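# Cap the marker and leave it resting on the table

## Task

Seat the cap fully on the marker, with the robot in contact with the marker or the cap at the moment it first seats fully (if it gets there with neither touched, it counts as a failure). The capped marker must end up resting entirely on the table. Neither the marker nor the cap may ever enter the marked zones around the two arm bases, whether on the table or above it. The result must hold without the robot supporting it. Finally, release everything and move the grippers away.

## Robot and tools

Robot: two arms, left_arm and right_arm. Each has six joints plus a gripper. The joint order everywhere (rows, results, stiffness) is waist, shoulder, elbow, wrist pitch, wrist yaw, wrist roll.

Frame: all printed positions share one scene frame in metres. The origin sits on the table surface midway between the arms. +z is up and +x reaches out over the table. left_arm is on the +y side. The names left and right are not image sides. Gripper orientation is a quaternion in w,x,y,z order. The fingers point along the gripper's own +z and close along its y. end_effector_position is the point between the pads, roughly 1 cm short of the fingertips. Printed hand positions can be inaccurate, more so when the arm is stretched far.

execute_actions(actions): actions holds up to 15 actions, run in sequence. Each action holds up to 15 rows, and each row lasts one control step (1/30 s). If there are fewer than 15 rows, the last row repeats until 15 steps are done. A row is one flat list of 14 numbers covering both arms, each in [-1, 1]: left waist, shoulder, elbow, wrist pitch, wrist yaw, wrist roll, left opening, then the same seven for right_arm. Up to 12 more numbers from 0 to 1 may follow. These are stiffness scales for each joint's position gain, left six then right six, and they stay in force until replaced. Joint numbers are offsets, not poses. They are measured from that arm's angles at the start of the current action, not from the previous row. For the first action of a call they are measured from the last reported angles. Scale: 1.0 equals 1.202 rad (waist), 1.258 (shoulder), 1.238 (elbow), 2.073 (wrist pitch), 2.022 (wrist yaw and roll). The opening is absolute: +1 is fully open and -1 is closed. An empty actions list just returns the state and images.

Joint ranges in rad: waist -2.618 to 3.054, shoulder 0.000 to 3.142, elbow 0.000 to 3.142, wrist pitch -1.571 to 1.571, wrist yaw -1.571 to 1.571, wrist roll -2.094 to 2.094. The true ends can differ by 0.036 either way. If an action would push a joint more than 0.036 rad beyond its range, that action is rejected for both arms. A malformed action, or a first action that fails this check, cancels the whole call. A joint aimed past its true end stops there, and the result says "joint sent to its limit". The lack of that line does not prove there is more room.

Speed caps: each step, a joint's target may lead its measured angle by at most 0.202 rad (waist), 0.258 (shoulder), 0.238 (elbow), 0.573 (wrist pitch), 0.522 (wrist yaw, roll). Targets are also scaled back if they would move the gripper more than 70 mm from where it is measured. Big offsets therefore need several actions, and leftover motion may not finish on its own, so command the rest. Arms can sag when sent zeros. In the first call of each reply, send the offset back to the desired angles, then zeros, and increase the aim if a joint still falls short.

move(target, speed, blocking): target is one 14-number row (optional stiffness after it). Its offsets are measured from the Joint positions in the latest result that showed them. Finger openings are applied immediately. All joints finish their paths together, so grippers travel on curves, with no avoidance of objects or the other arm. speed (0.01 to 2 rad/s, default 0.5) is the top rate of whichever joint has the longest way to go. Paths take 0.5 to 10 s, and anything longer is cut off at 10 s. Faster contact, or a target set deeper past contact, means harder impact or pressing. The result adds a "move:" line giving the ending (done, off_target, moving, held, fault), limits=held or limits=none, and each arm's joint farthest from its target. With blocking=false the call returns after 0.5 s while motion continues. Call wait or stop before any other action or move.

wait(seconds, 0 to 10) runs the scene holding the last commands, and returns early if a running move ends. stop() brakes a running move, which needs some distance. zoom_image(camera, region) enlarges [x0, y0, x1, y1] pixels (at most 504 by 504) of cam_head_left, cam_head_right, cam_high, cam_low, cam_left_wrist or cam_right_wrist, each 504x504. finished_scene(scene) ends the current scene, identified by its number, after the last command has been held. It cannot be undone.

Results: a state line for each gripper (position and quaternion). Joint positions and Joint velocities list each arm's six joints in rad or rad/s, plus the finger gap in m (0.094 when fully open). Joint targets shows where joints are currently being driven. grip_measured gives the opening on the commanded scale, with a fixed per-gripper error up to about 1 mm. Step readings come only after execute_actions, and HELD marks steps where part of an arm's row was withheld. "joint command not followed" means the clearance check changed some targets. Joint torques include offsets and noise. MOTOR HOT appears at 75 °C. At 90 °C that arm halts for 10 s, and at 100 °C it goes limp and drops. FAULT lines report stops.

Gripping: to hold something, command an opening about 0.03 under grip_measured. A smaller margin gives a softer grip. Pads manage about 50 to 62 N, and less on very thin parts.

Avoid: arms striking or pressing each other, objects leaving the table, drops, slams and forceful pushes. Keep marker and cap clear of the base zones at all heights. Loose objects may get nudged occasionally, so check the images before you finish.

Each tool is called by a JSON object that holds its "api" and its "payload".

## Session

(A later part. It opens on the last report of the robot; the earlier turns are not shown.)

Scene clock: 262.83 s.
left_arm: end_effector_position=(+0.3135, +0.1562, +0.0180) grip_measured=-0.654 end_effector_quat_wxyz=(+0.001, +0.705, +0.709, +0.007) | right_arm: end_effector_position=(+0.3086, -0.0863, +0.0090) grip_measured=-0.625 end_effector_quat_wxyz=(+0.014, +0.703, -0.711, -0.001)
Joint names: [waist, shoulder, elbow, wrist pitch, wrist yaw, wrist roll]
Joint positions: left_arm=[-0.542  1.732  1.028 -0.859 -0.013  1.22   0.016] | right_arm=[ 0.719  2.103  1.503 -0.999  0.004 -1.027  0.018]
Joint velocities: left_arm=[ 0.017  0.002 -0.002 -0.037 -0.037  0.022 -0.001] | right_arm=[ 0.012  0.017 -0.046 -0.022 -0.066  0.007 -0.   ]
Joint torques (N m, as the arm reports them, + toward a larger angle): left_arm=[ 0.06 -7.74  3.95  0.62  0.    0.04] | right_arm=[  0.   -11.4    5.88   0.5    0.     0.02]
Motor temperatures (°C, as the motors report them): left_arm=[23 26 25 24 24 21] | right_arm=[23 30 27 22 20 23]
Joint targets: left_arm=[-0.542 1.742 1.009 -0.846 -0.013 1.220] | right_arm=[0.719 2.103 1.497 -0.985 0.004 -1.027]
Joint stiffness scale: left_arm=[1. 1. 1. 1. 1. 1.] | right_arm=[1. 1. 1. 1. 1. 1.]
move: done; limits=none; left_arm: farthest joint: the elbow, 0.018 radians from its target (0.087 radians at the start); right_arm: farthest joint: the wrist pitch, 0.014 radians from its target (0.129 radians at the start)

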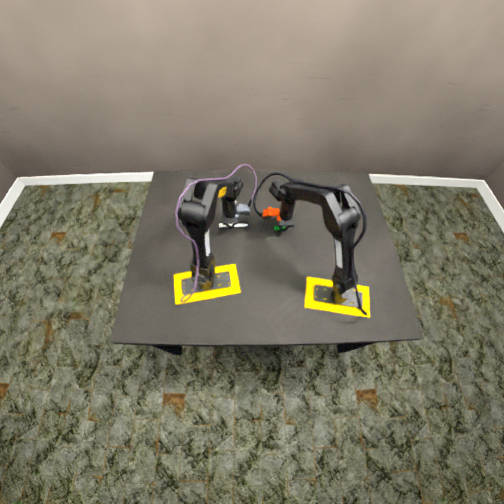

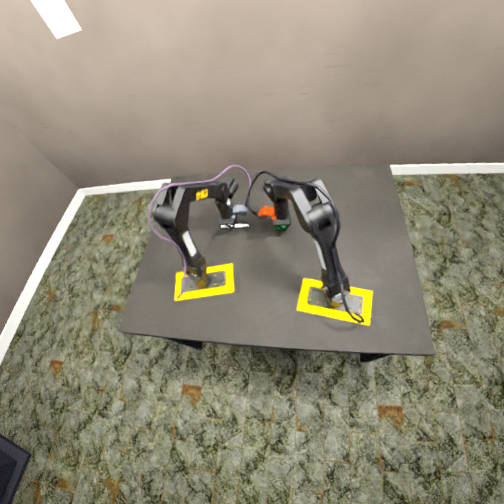

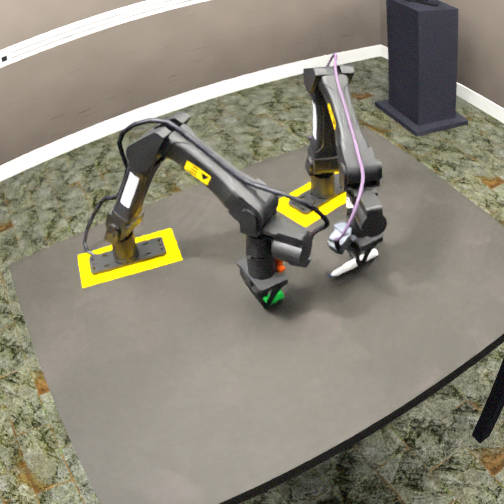

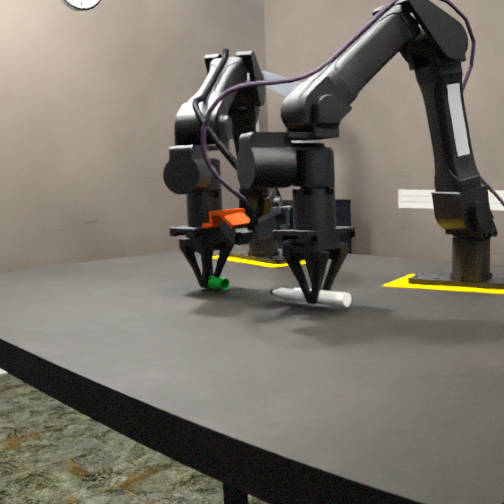

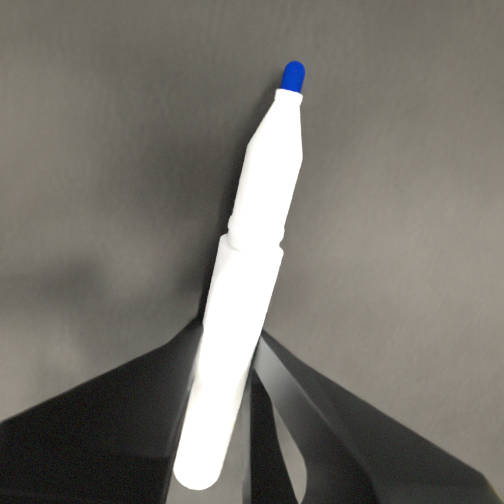

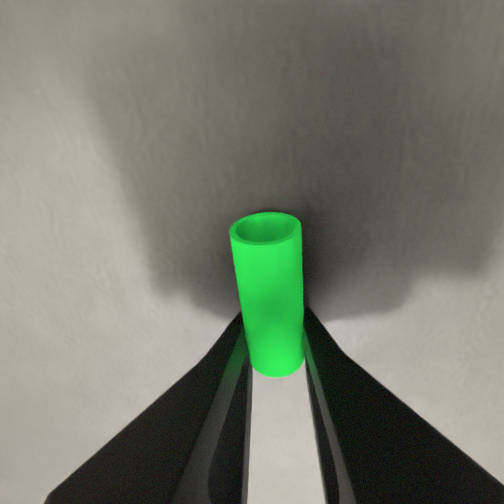

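{"api": "move", "payload": {"target": [0,0.022,-0.015,0.012,0,0,-0.72,0,0.008,-0.005,0.007,0,0,-0.69], "speed": 0.1}}

{"api": "move", "payload": {"target": [0,0,0,0,0,0,0.0,0,0,0,0,0,0,0.0]}}

{"api": "move", "payload": {"target": [0,-0.05,0.09,-0.07,0,-0.3,0.0,0,-0.02,0.12,-0.06,0,0,0.0], "speed": 0.5}}

Scene clock: 269.17 s.
left_arm: end_effector_position=(+0.3148, +0.1558, +0.0140) grip_measured=-0.654 end_effector_quat_wxyz=(-0.000, +0.705, +0.709, +0.007) | right_arm: end_effector_position=(+0.3089, -0.0861, +0.0090) grip_measured=-0.625 end_effector_quat_wxyz=(+0.013, +0.703, -0.711, -0.001)
Joint names: [waist, shoulder, elbow, wrist pitch, wrist yaw, wrist roll]
Joint positions: left_arm=[-0.542  1.746  1.028 -0.847 -0.013  1.22   0.016] | right_arm=[ 0.719  2.103  1.503 -0.998  0.004 -1.027  0.018]
Joint velocities: left_arm=[-0.012 -0.012  0.002 -0.095  0.007 -0.037 -0.001] | right_arm=[ 0.002 -0.022 -0.012 -0.066  0.022 -0.022 -0.   ]
Joint torques (N m, as the arm reports them, + toward a larger angle): left_arm=[ 0.03 -7.62  3.9   0.59  0.    0.01] | right_arm=[  0.   -10.4    5.83   0.46   0.     0.02]
Motor temperatures (°C, as the motors report them): left_arm=[23 26 25 24 24 21] | right_arm=[23 30 27 22 20 23]
Joint targets: left_arm=[-0.542 1.759 1.009 -0.834 -0.013 1.220] | right_arm=[0.719 2.113 1.496 -0.984 0.004 -1.027]
Joint stiffness scale: left_arm=[1. 1. 1. 1. 1. 1.] | right_arm=[1. 1. 1. 1. 1. 1.]
move: done; limits=none; left_arm: farthest joint: the elbow, 0.018 radians from its target (0.018 radians at the start); right_arm: farthest joint: the wrist pitch, 0.013 radians from its target (0.013 radians at the start)

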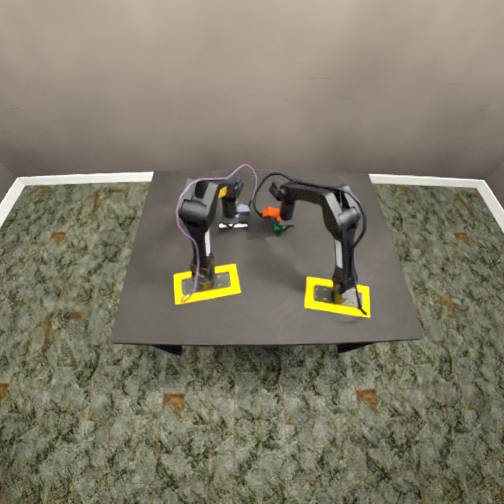

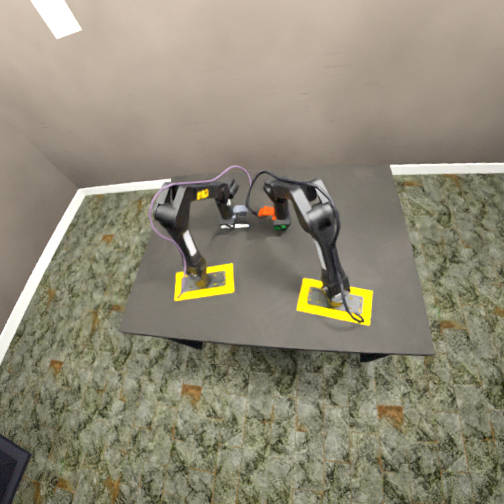

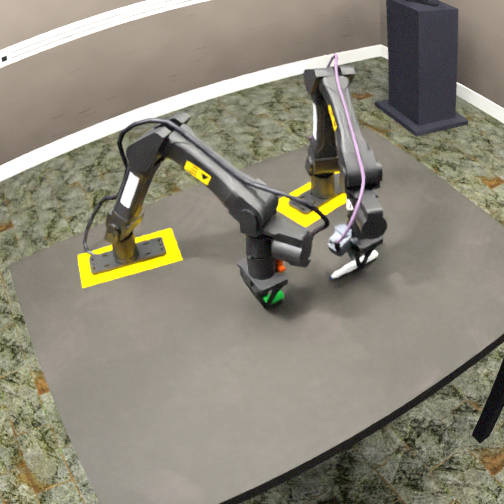

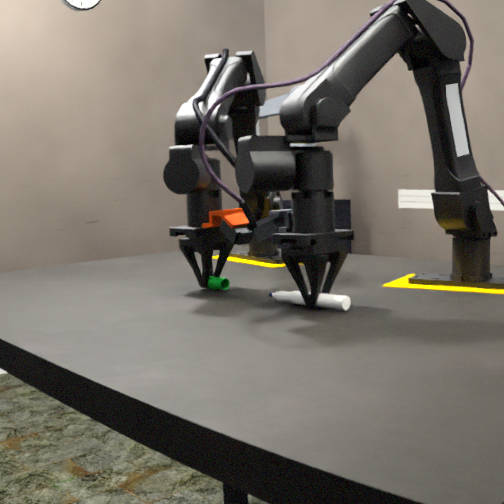

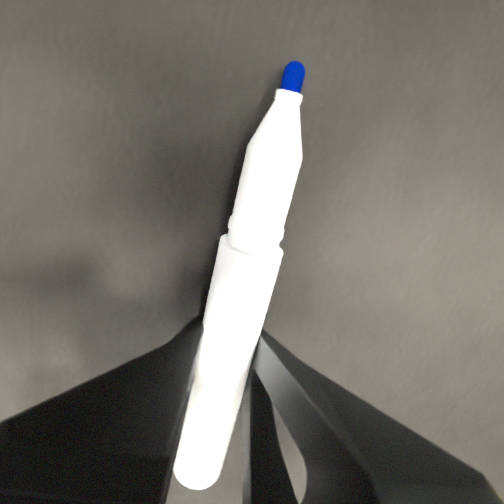

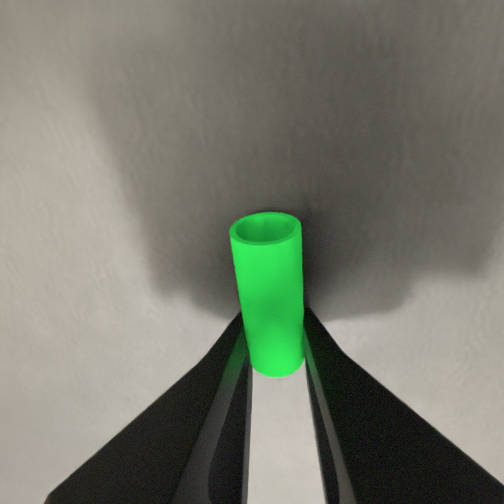

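Scene clock: 269.67 s.
left_arm: end_effector_position=(+0.3148, +0.1558, +0.0140) grip_measured=-0.001 end_effector_quat_wxyz=(-0.000, +0.705, +0.709, +0.007) | right_arm: end_effector_position=(+0.3089, -0.0861, +0.0090) grip_measured=-0.002 end_effector_quat_wxyz=(+0.013, +0.703, -0.711, -0.001)
Joint names: [waist, shoulder, elbow, wrist pitch, wrist yaw, wrist roll]
Joint positions: left_arm=[-0.542  1.746  1.028 -0.847 -0.013  1.22   0.047] | right_arm=[ 0.719  2.103  1.503 -0.998  0.004 -1.027  0.047]
Joint velocities: left_arm=[-0.002 -0.027 -0.002  0.007  0.081 -0.081  0.   ] | right_arm=[-0.002 -0.017  0.002 -0.081 -0.007  0.007 -0.001]
Joint torques (N m, as the arm reports them, + toward a larger angle): left_arm=[ 0.05 -8.88  5.23  0.5   0.01  0.04] | right_arm=[ -0.01 -11.41   6.28   0.32   0.     0.02]
Motor temperatures (°C, as the motors report them): left_arm=[23 26 25 24 24 21] | right_arm=[23 30 27 22 20 23]
Joint targets: left_arm=[-0.542 1.746 1.028 -0.847 -0.013 1.220] | right_arm=[0.719 2.103 1.503 -0.998 0.004 -1.027]
Joint stiffness scale: left_arm=[1. 1. 1. 1. 1. 1.] | right_arm=[1. 1. 1. 1. 1. 1.]
move: done; limits=none; left_arm: farthest joint: the waist, 0.000 radians from its target (0.000 radians at the start); right_arm: farthest joint: the waist, 0.000 radians from its target (0.000 radians at the start)

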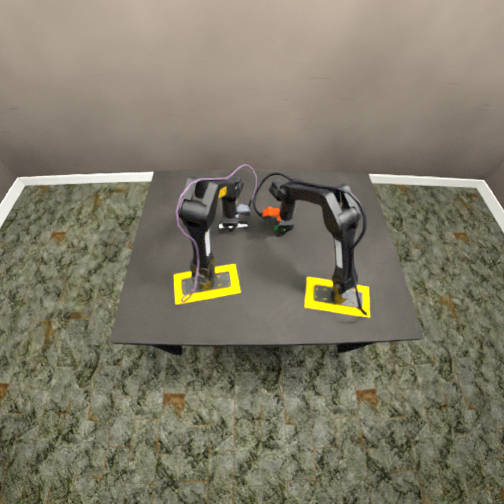

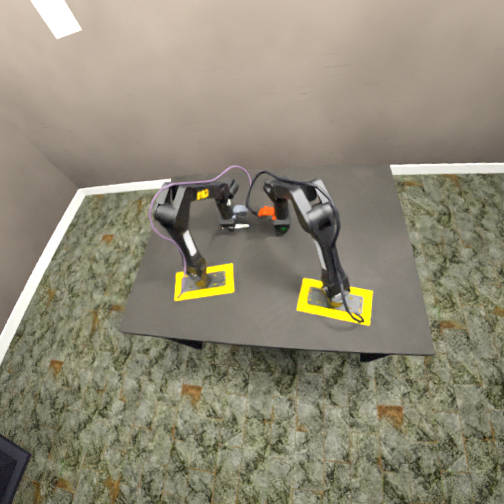

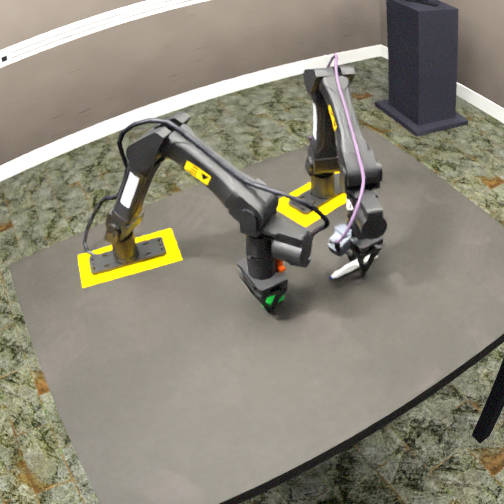

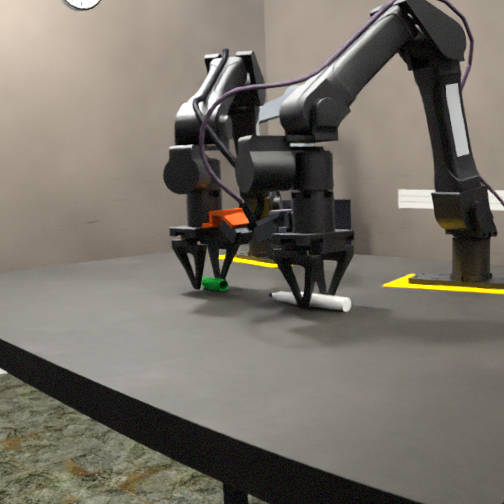

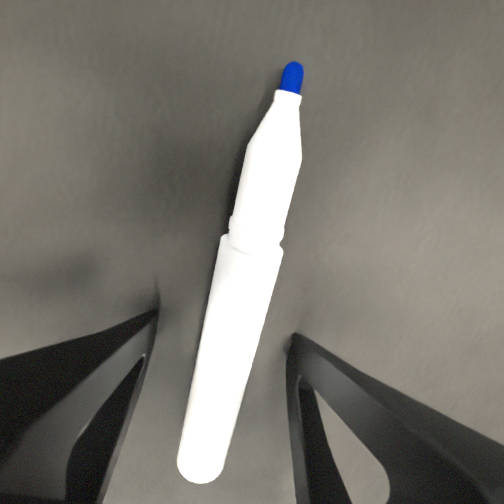

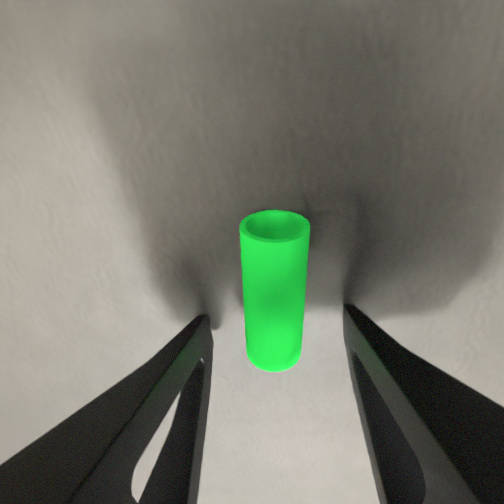

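Scene clock: 271.67 s.
left_arm: end_effector_position=(+0.3179, +0.1547, +0.0466) grip_measured=-0.001 end_effector_quat_wxyz=(+0.006, +0.465, +0.886, +0.007) | right_arm: end_effector_position=(+0.3176, -0.0810, +0.0374) grip_measured=-0.002 end_effector_quat_wxyz=(+0.011, +0.703, -0.711, -0.001)
Joint names: [waist, shoulder, elbow, wrist pitch, wrist yaw, wrist roll]
Joint positions: left_arm=[-0.542  1.699  1.114 -0.972 -0.013  0.62   0.047] | right_arm=[ 0.719  2.103  1.62  -1.11   0.004 -1.027  0.047]
Joint velocities: left_arm=[-0.012 -0.017 -0.007 -0.022 -0.081 -0.022 -0.001] | right_arm=[-0.002 -0.007  0.002 -0.066  0.051  0.081 -0.001]
Joint torques (N m, as the arm reports them, + toward a larger angle): left_arm=[  0.04 -10.2    7.29   0.33   0.    -0.04] | right_arm=[ -0.01 -14.11   8.67   0.22   0.     0.02]
Motor temperatures (°C, as the motors report them): left_arm=[23 26 25 24 24 21] | right_arm=[23 30 28 22 20 23]
Joint targets: left_arm=[-0.542 1.684 1.139 -0.992 -0.013 0.613] | right_arm=[0.719 2.077 1.651 -1.122 0.004 -1.027]
Joint stiffness scale: left_arm=[1. 1. 1. 1. 1. 1.] | right_arm=[1. 1. 1. 1. 1. 1.]
move: off_target (left_arm, right_arm); limits=none; left_arm: farthest joint: the elbow, 0.026 radians from its target (0.112 radians at the start); right_arm: farthest joint: the elbow, 0.031 radians from its target (0.149 radians at the start)

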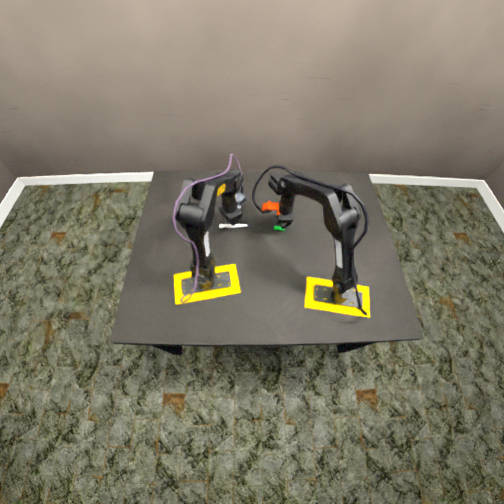

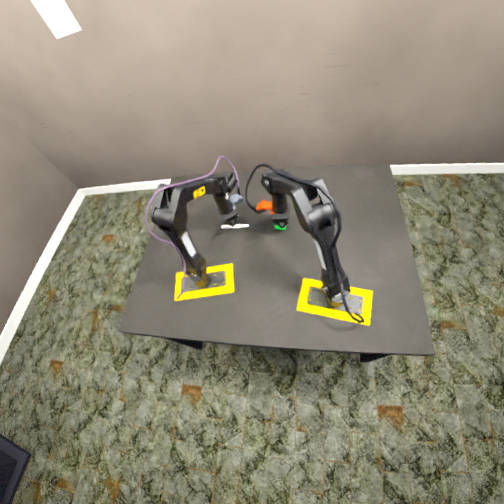

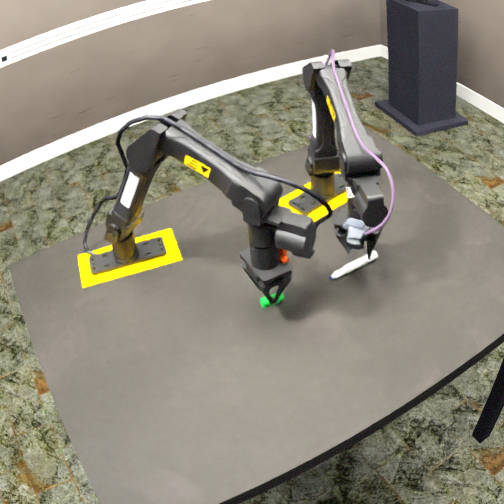

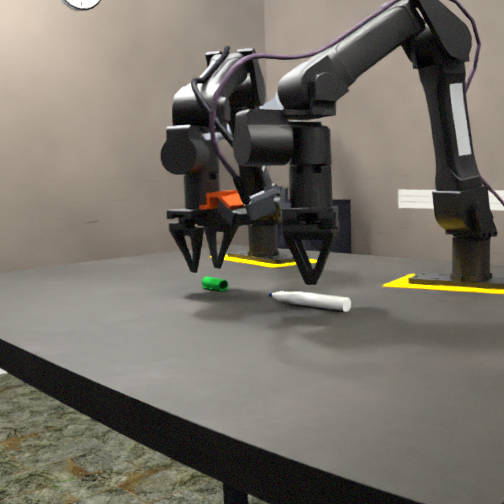

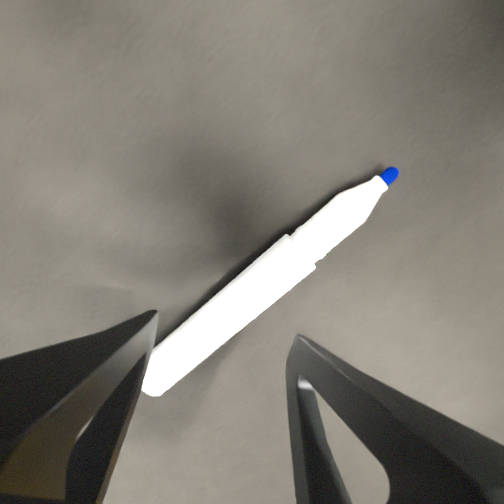

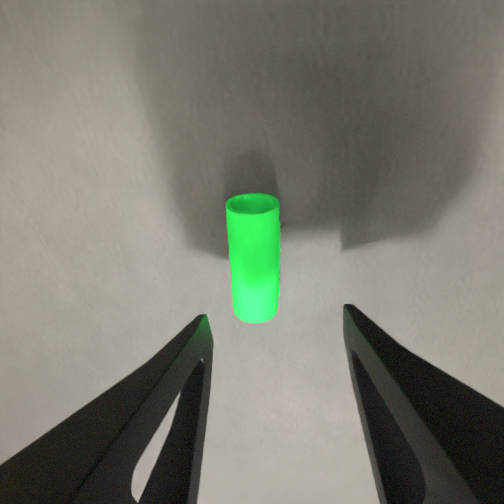

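{"api": "move", "payload": {"target": [0.037,0,0.02,0,0,-0.9,0.0,0,0.004,-0.098,0.06,0,0,0.0], "speed": 1.2}}

{"api": "move", "payload": {"target": [0,0,0.02,0,0,-0.335,0.0,0,0,0,0,0,0,-0.7], "speed": 1.0}}

Scene clock: 284.37 s.
left_arm: end_effector_position=(+0.3210, +0.1645, +0.0466) grip_measured=-0.001 end_effector_quat_wxyz=(+0.009, -0.427, +0.904, +0.000) | right_arm: end_effector_position=(+0.3097, -0.0857, +0.0099) grip_measured=-0.002 end_effector_quat_wxyz=(+0.012, +0.703, -0.711, -0.001)
Joint names: [waist, shoulder, elbow, wrist pitch, wrist yaw, wrist roll]
Joint positions: left_arm=[-0.506  1.699  1.114 -0.972 -0.013 -1.194  0.047] | right_arm=[ 0.719  2.103  1.506 -0.999  0.004 -1.027  0.047]
Joint velocities: left_arm=[-0.002  0.002  0.022  0.007 -0.007  0.066 -0.001] | right_arm=[ 0.007  0.002 -0.002 -0.037  0.022 -0.007  0.   ]
Joint torques (N m, as the arm reports them, + toward a larger angle): left_arm=[ 0.88 -8.65  7.29  0.5  -0.02 -0.02] | right_arm=[  0.   -10.93   5.74   0.46   0.     0.02]
Motor temperatures (°C, as the motors report them): left_arm=[23 27 26 24 24 21] | right_arm=[23 32 28 22 20 23]
Joint targets: left_arm=[-0.497 1.699 1.139 -0.972 -0.013 -1.200] | right_arm=[0.719 2.108 1.499 -0.986 0.004 -1.027]
Joint stiffness scale: left_arm=[1. 1. 1. 1. 1. 1.] | right_arm=[1. 1. 1. 1. 1. 1.]
move: off_target (left_arm); limits=none; left_arm: farthest joint: the elbow, 0.025 radians from its target (0.025 radians at the start); right_arm: farthest joint: the wrist pitch, 0.013 radians from its target (0.125 radians at the start)

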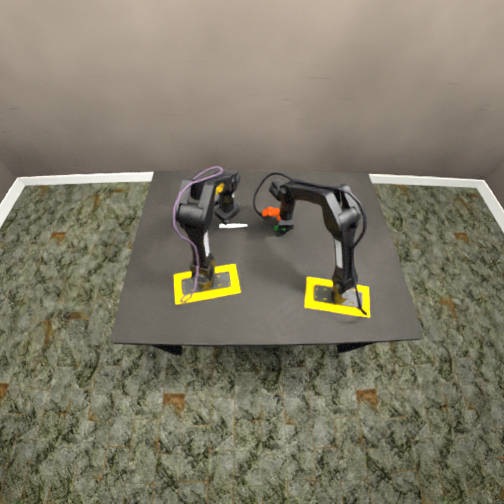

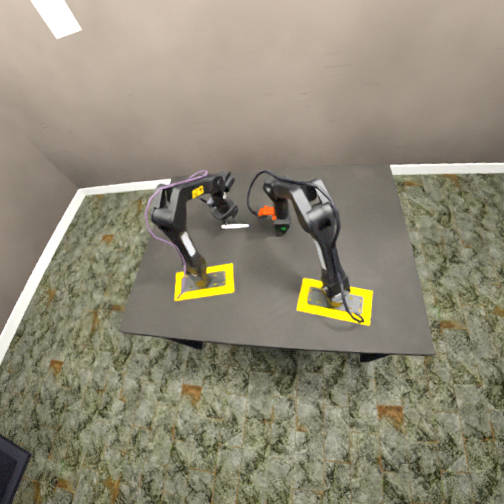

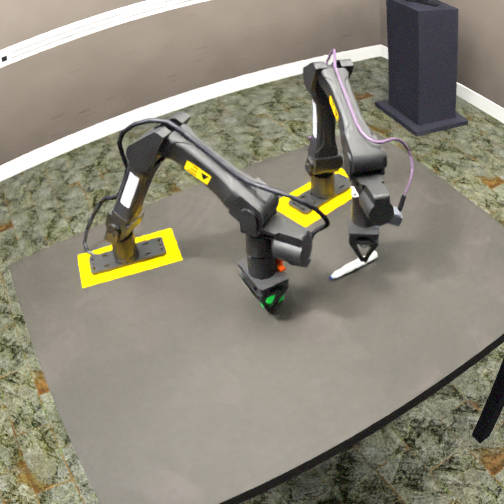

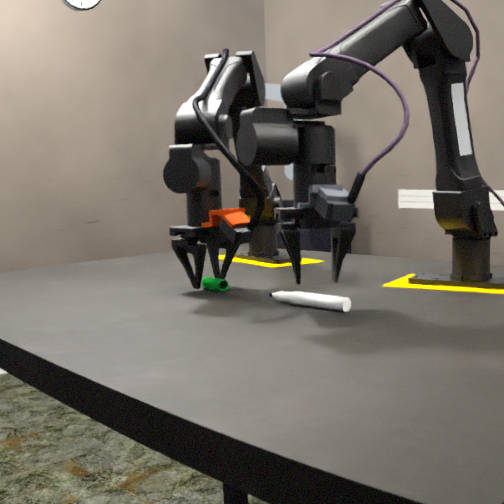

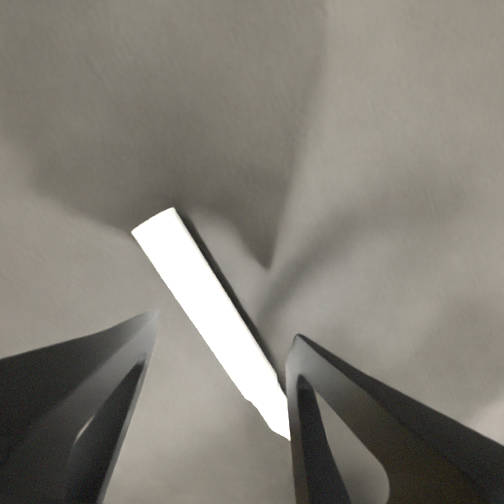

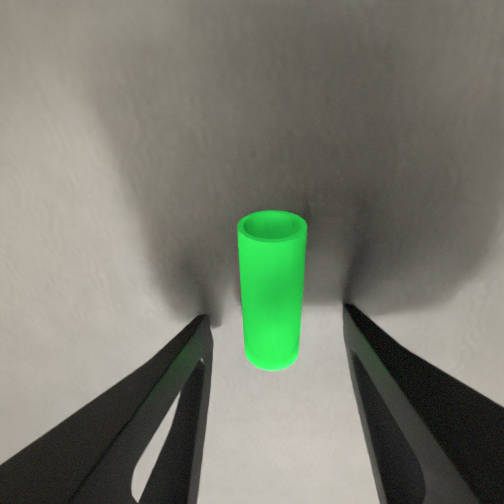

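Scene clock: 286.00 s.
left_arm: end_effector_position=(+0.3210, +0.1645, +0.0466) grip_measured=-0.001 end_effector_quat_wxyz=(+0.009, -0.701, +0.713, -0.003) | right_arm: end_effector_position=(+0.3097, -0.0857, +0.0099) grip_measured=-0.628 end_effector_quat_wxyz=(+0.012, +0.703, -0.711, -0.001)
Joint names: [waist, shoulder, elbow, wrist pitch, wrist yaw, wrist roll]
Joint positions: left_arm=[-0.506  1.699  1.114 -0.972 -0.013 -1.865  0.047] | right_arm=[ 0.719  2.103  1.506 -0.999  0.004 -1.027  0.017]
Joint velocities: left_arm=[-0.012 -0.002 -0.002  0.007  0.007 -0.066 -0.001] | right_arm=[ 0.002 -0.002 -0.007 -0.022 -0.007 -0.022  0.001]
Joint torques (N m, as the arm reports them, + toward a larger angle): left_arm=[ 0.04 -8.69  7.26  0.5   0.   -0.03] | right_arm=[  0.   -11.41   6.27   0.32   0.     0.02]
Motor temperatures (°C, as the motors report them): left_arm=[23 27 26 24 24 21] | right_arm=[23 31 28 22 20 23]
Joint targets: left_arm=[-0.506 1.699 1.139 -0.972 -0.013 -1.871] | right_arm=[0.719 2.103 1.506 -0.999 0.004 -1.027]
Joint stiffness scale: left_arm=[1. 1. 1. 1. 1. 1.] | right_arm=[1. 1. 1. 1. 1. 1.]
move: off_target (left_arm); limits=none; left_arm: farthest joint: the elbow, 0.025 radians from its target (0.025 radians at the start); right_arm: farthest joint: the waist, 0.000 radians from its target (0.000 radians at the start)

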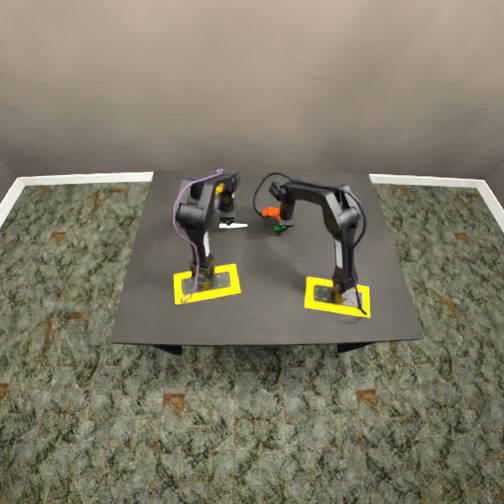

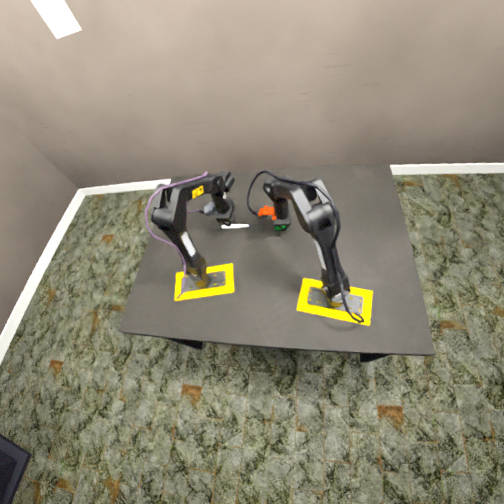

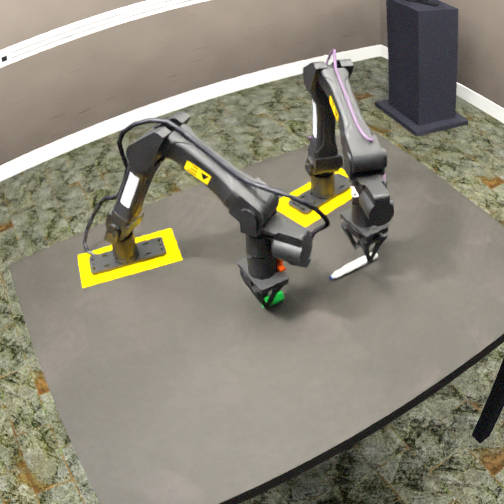

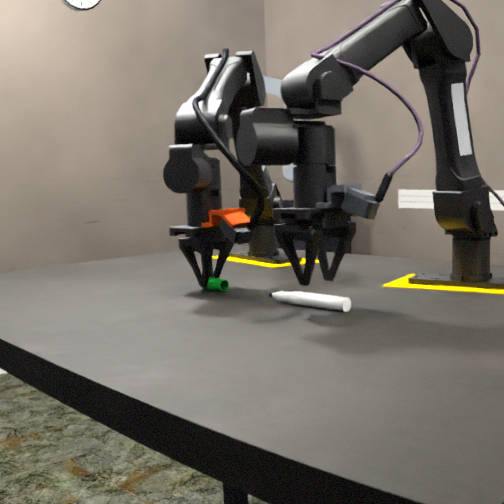

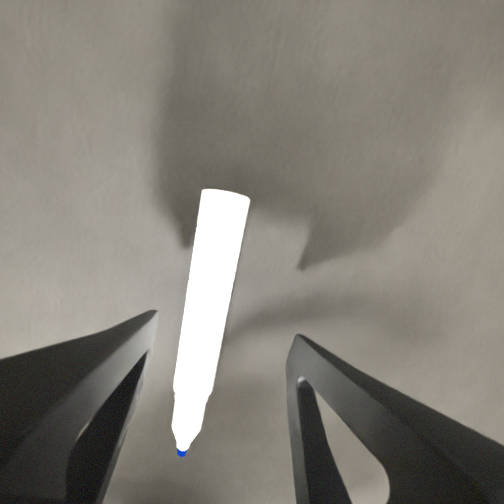

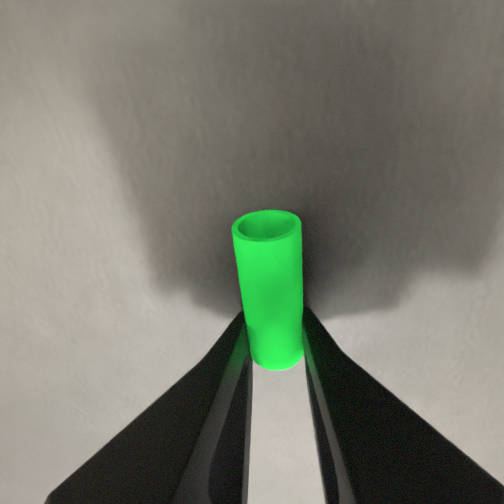

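{"api": "move", "payload": {"target": [0.008,0.033,-0.10,0.064,0,0,0.0,0,0,0,0,0,0,-0.7], "speed": 0.3}}

Scene clock: 292.90 s.
left_arm: end_effector_position=(+0.3128, +0.1671, +0.0138) grip_measured=-0.001 end_effector_quat_wxyz=(+0.006, -0.701, +0.713, +0.002) | right_arm: end_effector_position=(+0.3097, -0.0857, +0.0099) grip_measured=-0.628 end_effector_quat_wxyz=(+0.012, +0.703, -0.711, -0.001)
Joint names: [waist, shoulder, elbow, wrist pitch, wrist yaw, wrist roll]
Joint positions: left_arm=[-0.506  1.731  1.008 -0.847 -0.013 -1.865  0.047] | right_arm=[ 0.719  2.103  1.506 -0.999  0.004 -1.027  0.017]
Joint velocities: left_arm=[ 0.007  0.007 -0.007 -0.022  0.037 -0.095 -0.001] | right_arm=[ 0.002  0.002 -0.027  0.007 -0.022  0.007  0.001]
Joint torques (N m, as the arm reports them, + toward a larger angle): left_arm=[ 0.98 -7.65  3.98  0.55  0.    0.03] | right_arm=[  0.   -11.42   6.28   0.32   0.     0.02]
Motor temperatures (°C, as the motors report them): left_arm=[23 26 26 24 24 21] | right_arm=[23 31 28 22 20 23]
Joint targets: left_arm=[-0.497 1.741 0.990 -0.840 -0.013 -1.865] | right_arm=[0.719 2.103 1.506 -0.999 0.004 -1.027]
Joint stiffness scale: left_arm=[1. 1. 1. 1. 1. 1.] | right_arm=[1. 1. 1. 1. 1. 1.]
move: done; limits=none; left_arm: farthest joint: the elbow, 0.018 radians from its target (0.124 radians at the start); right_arm: farthest joint: the waist, 0.000 radians from its target (0.000 radians at the start)

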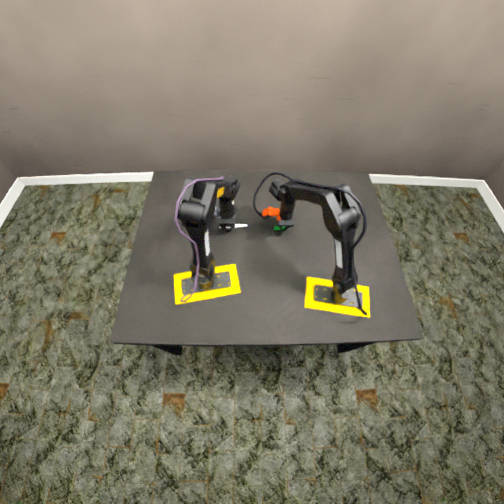

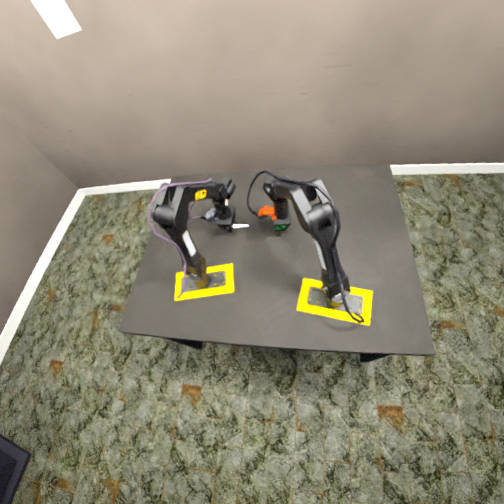

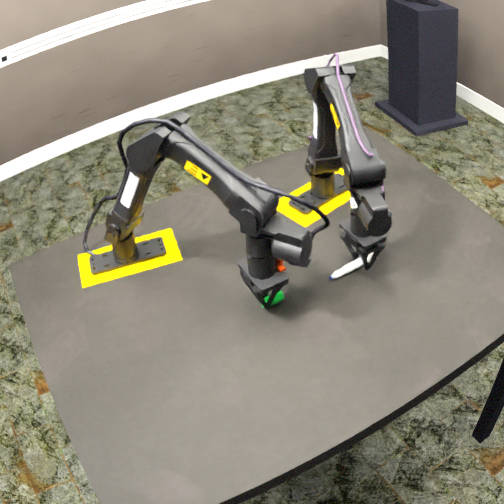

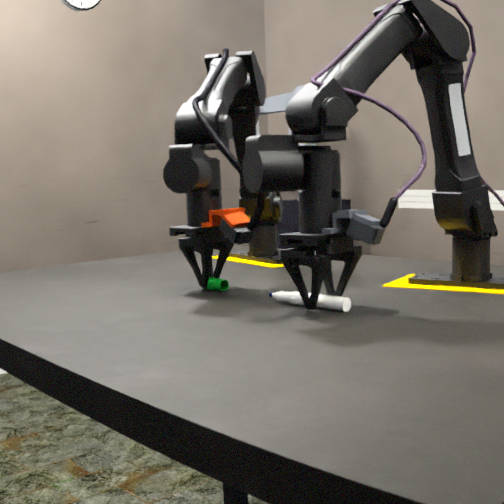

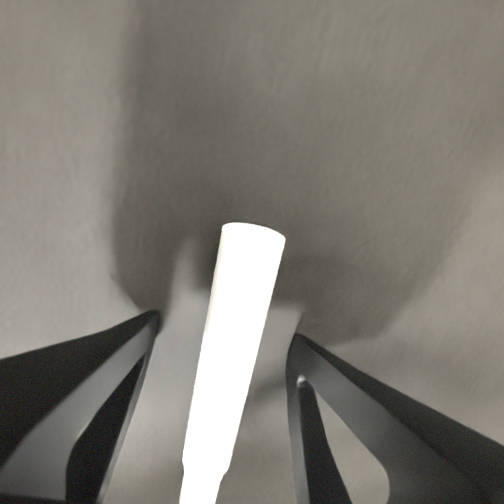

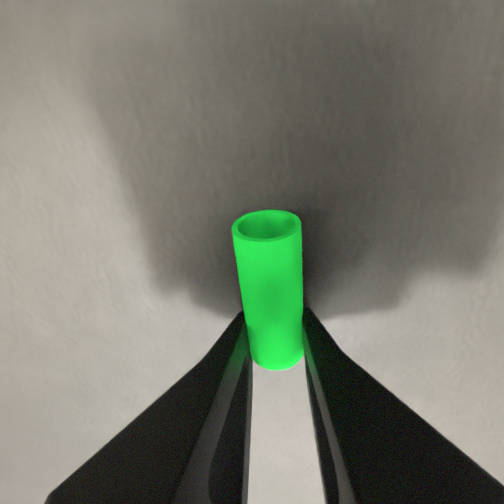

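{"api": "move", "payload": {"target": [0.04,0,0,0,0,0.018,0.0,0,0,0,0,0,0,-0.7], "speed": 0.2}}

{"api": "move", "payload": {"target": [0,0,0,0,0,0,-0.75,0,0,0,0,0,0,-0.7]}}

Scene clock: 299.03 s.
left_arm: end_effector_position=(+0.3161, +0.1781, +0.0138) grip_measured=-0.001 end_effector_quat_wxyz=(+0.006, -0.705, +0.709, +0.003) | right_arm: end_effector_position=(+0.3097, -0.0857, +0.0099) grip_measured=-0.628 end_effector_quat_wxyz=(+0.012, +0.703, -0.711, -0.001)
Joint names: [waist, shoulder, elbow, wrist pitch, wrist yaw, wrist roll]
Joint positions: left_arm=[-0.466  1.731  1.008 -0.847 -0.013 -1.835  0.047] | right_arm=[ 0.719  2.103  1.506 -0.999  0.004 -1.027  0.017]
Joint velocities: left_arm=[-0.007 -0.012 -0.022 -0.095 -0.037 -0.007 -0.001] | right_arm=[-0.007 -0.022 -0.022  0.007  0.051  0.066 -0.001]
Joint torques (N m, as the arm reports them, + toward a larger angle): left_arm=[ 0.78 -8.62  5.29  0.48 -0.01  0.09] | right_arm=[  0.   -11.41   6.29   0.32   0.     0.02]
Motor temperatures (°C, as the motors report them): left_arm=[23 26 26 24 24 21] | right_arm=[23 31 28 22 20 23]
Joint targets: left_arm=[-0.458 1.731 1.008 -0.847 -0.013 -1.829] | right_arm=[0.719 2.103 1.506 -0.999 0.004 -1.027]
Joint stiffness scale: left_arm=[1. 1. 1. 1. 1. 1.] | right_arm=[1. 1. 1. 1. 1. 1.]
move: done; limits=none; left_arm: farthest joint: the waist, 0.008 radians from its target (0.049 radians at the start); right_arm: farthest joint: the waist, 0.000 radians from its target (0.000 radians at the start)

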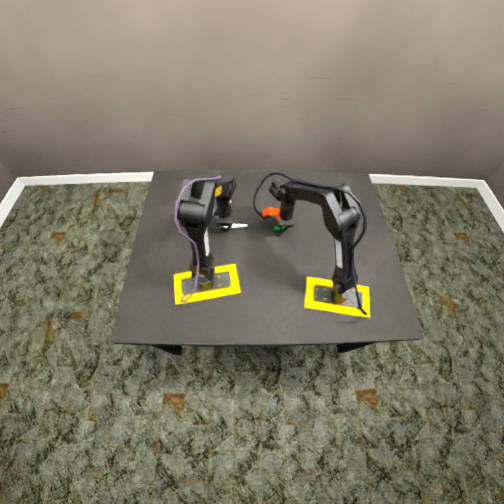

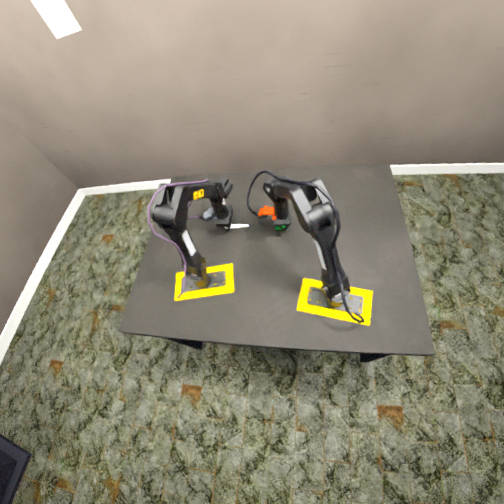

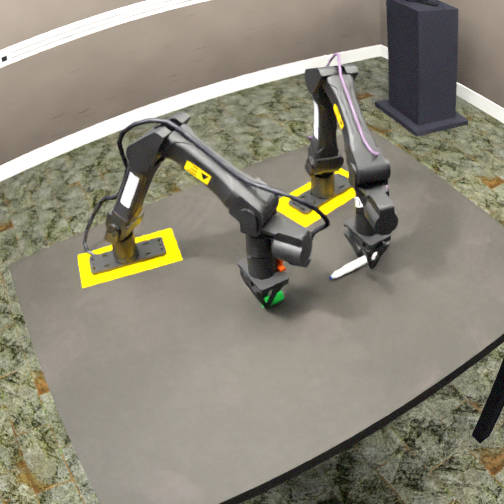

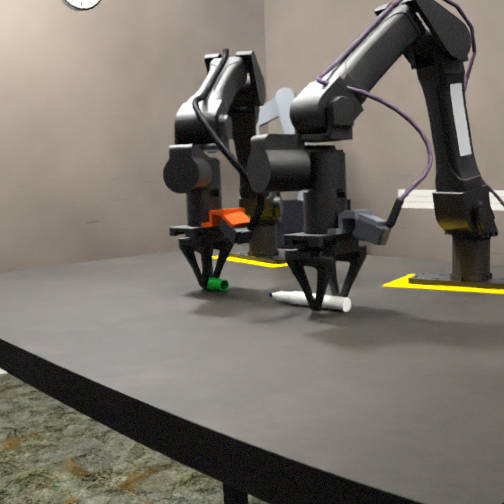

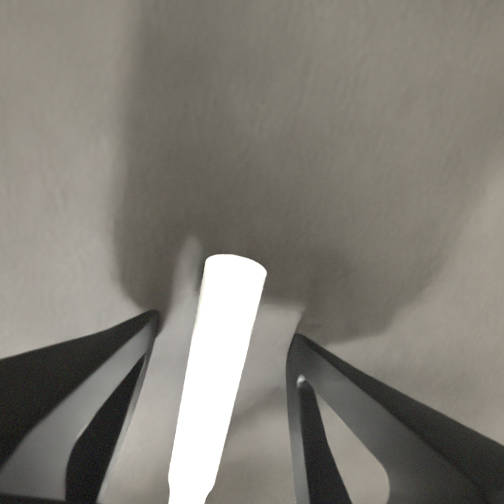

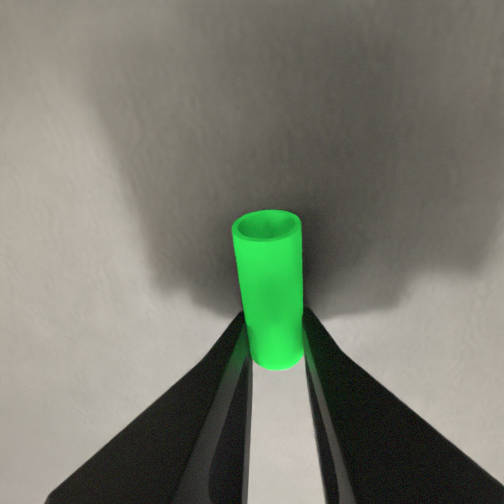

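Scene clock: 299.53 s.
left_arm: end_effector_position=(+0.3161, +0.1781, +0.0138) grip_measured=-0.655 end_effector_quat_wxyz=(+0.006, -0.705, +0.709, +0.003) | right_arm: end_effector_position=(+0.3097, -0.0857, +0.0099) grip_measured=-0.628 end_effector_quat_wxyz=(+0.012, +0.703, -0.711, -0.001)
Joint names: [waist, shoulder, elbow, wrist pitch, wrist yaw, wrist roll]
Joint positions: left_arm=[-0.466  1.731  1.008 -0.847 -0.013 -1.835  0.016] | right_arm=[ 0.719  2.103  1.506 -0.999  0.004 -1.027  0.017]
Joint velocities: left_arm=[ 0.002 -0.022  0.002 -0.051 -0.022  0.007  0.001] | right_arm=[-0.002  0.012 -0.022  0.022 -0.007 -0.007 -0.001]
Joint torques (N m, as the arm reports them, + toward a larger angle): left_arm=[ 0.09 -8.66  5.24  0.49  0.    0.04] | right_arm=[  0.   -11.41   6.28   0.32   0.     0.02]
Motor temperatures (°C, as the motors report them): left_arm=[23 26 26 24 24 21] | right_arm=[23 31 28 22 20 23]
Joint targets: left_arm=[-0.466 1.731 1.008 -0.847 -0.013 -1.835] | right_arm=[0.719 2.103 1.506 -0.999 0.004 -1.027]
Joint stiffness scale: left_arm=[1. 1. 1. 1. 1. 1.] | right_arm=[1. 1. 1. 1. 1. 1.]
move: done; limits=none; left_arm: farthest joint: the waist, 0.000 radians from its target (0.000 radians at the start); right_arm: farthest joint: the waist, 0.000 radians from its target (0.000 radians at the start)

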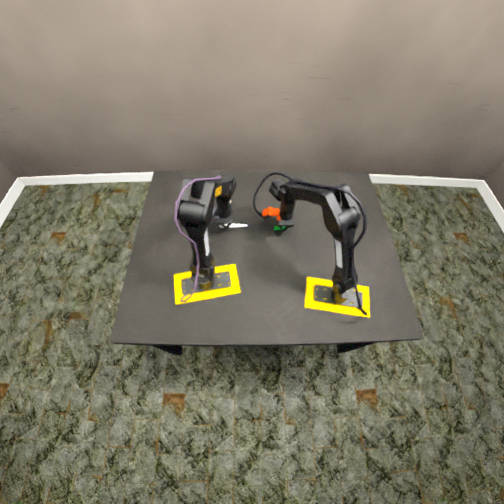

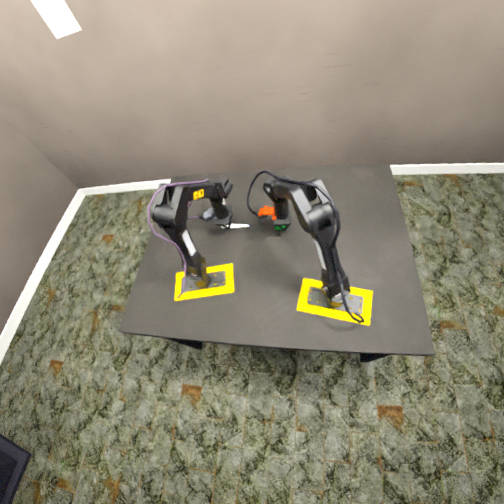

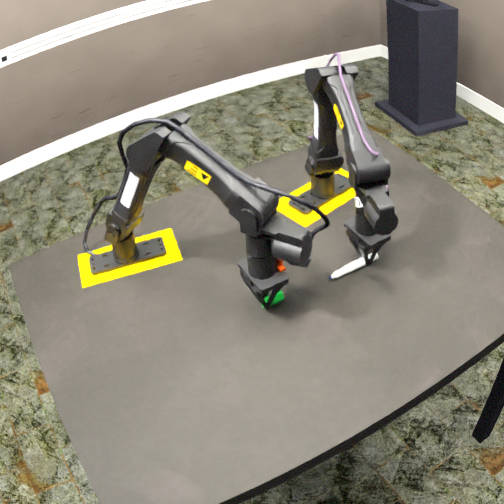

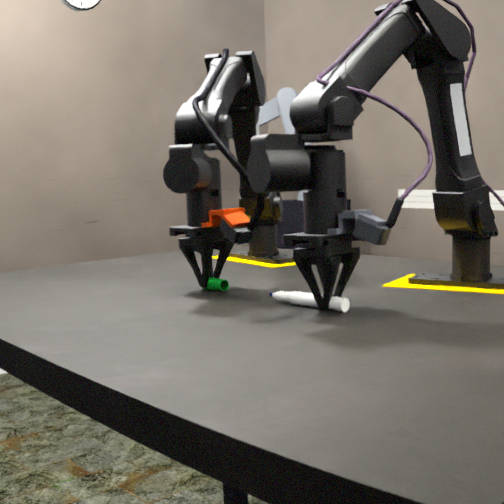

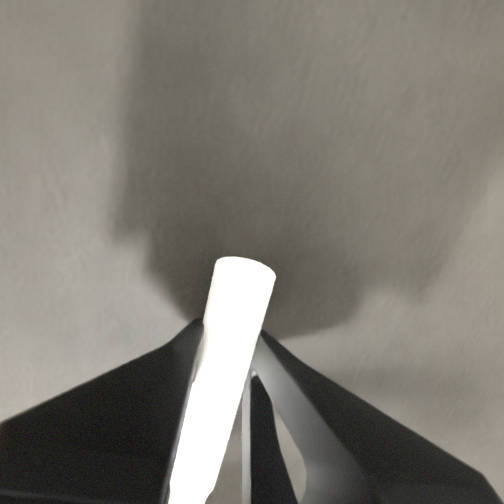

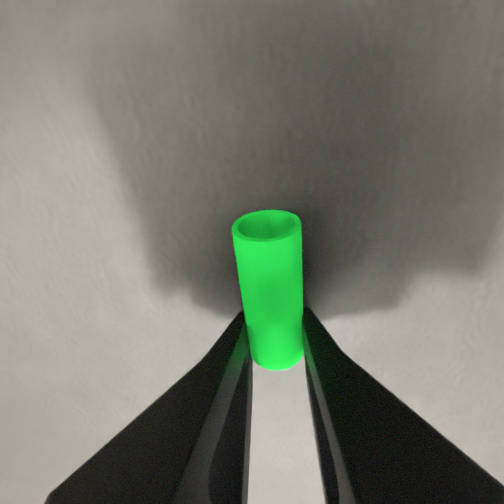

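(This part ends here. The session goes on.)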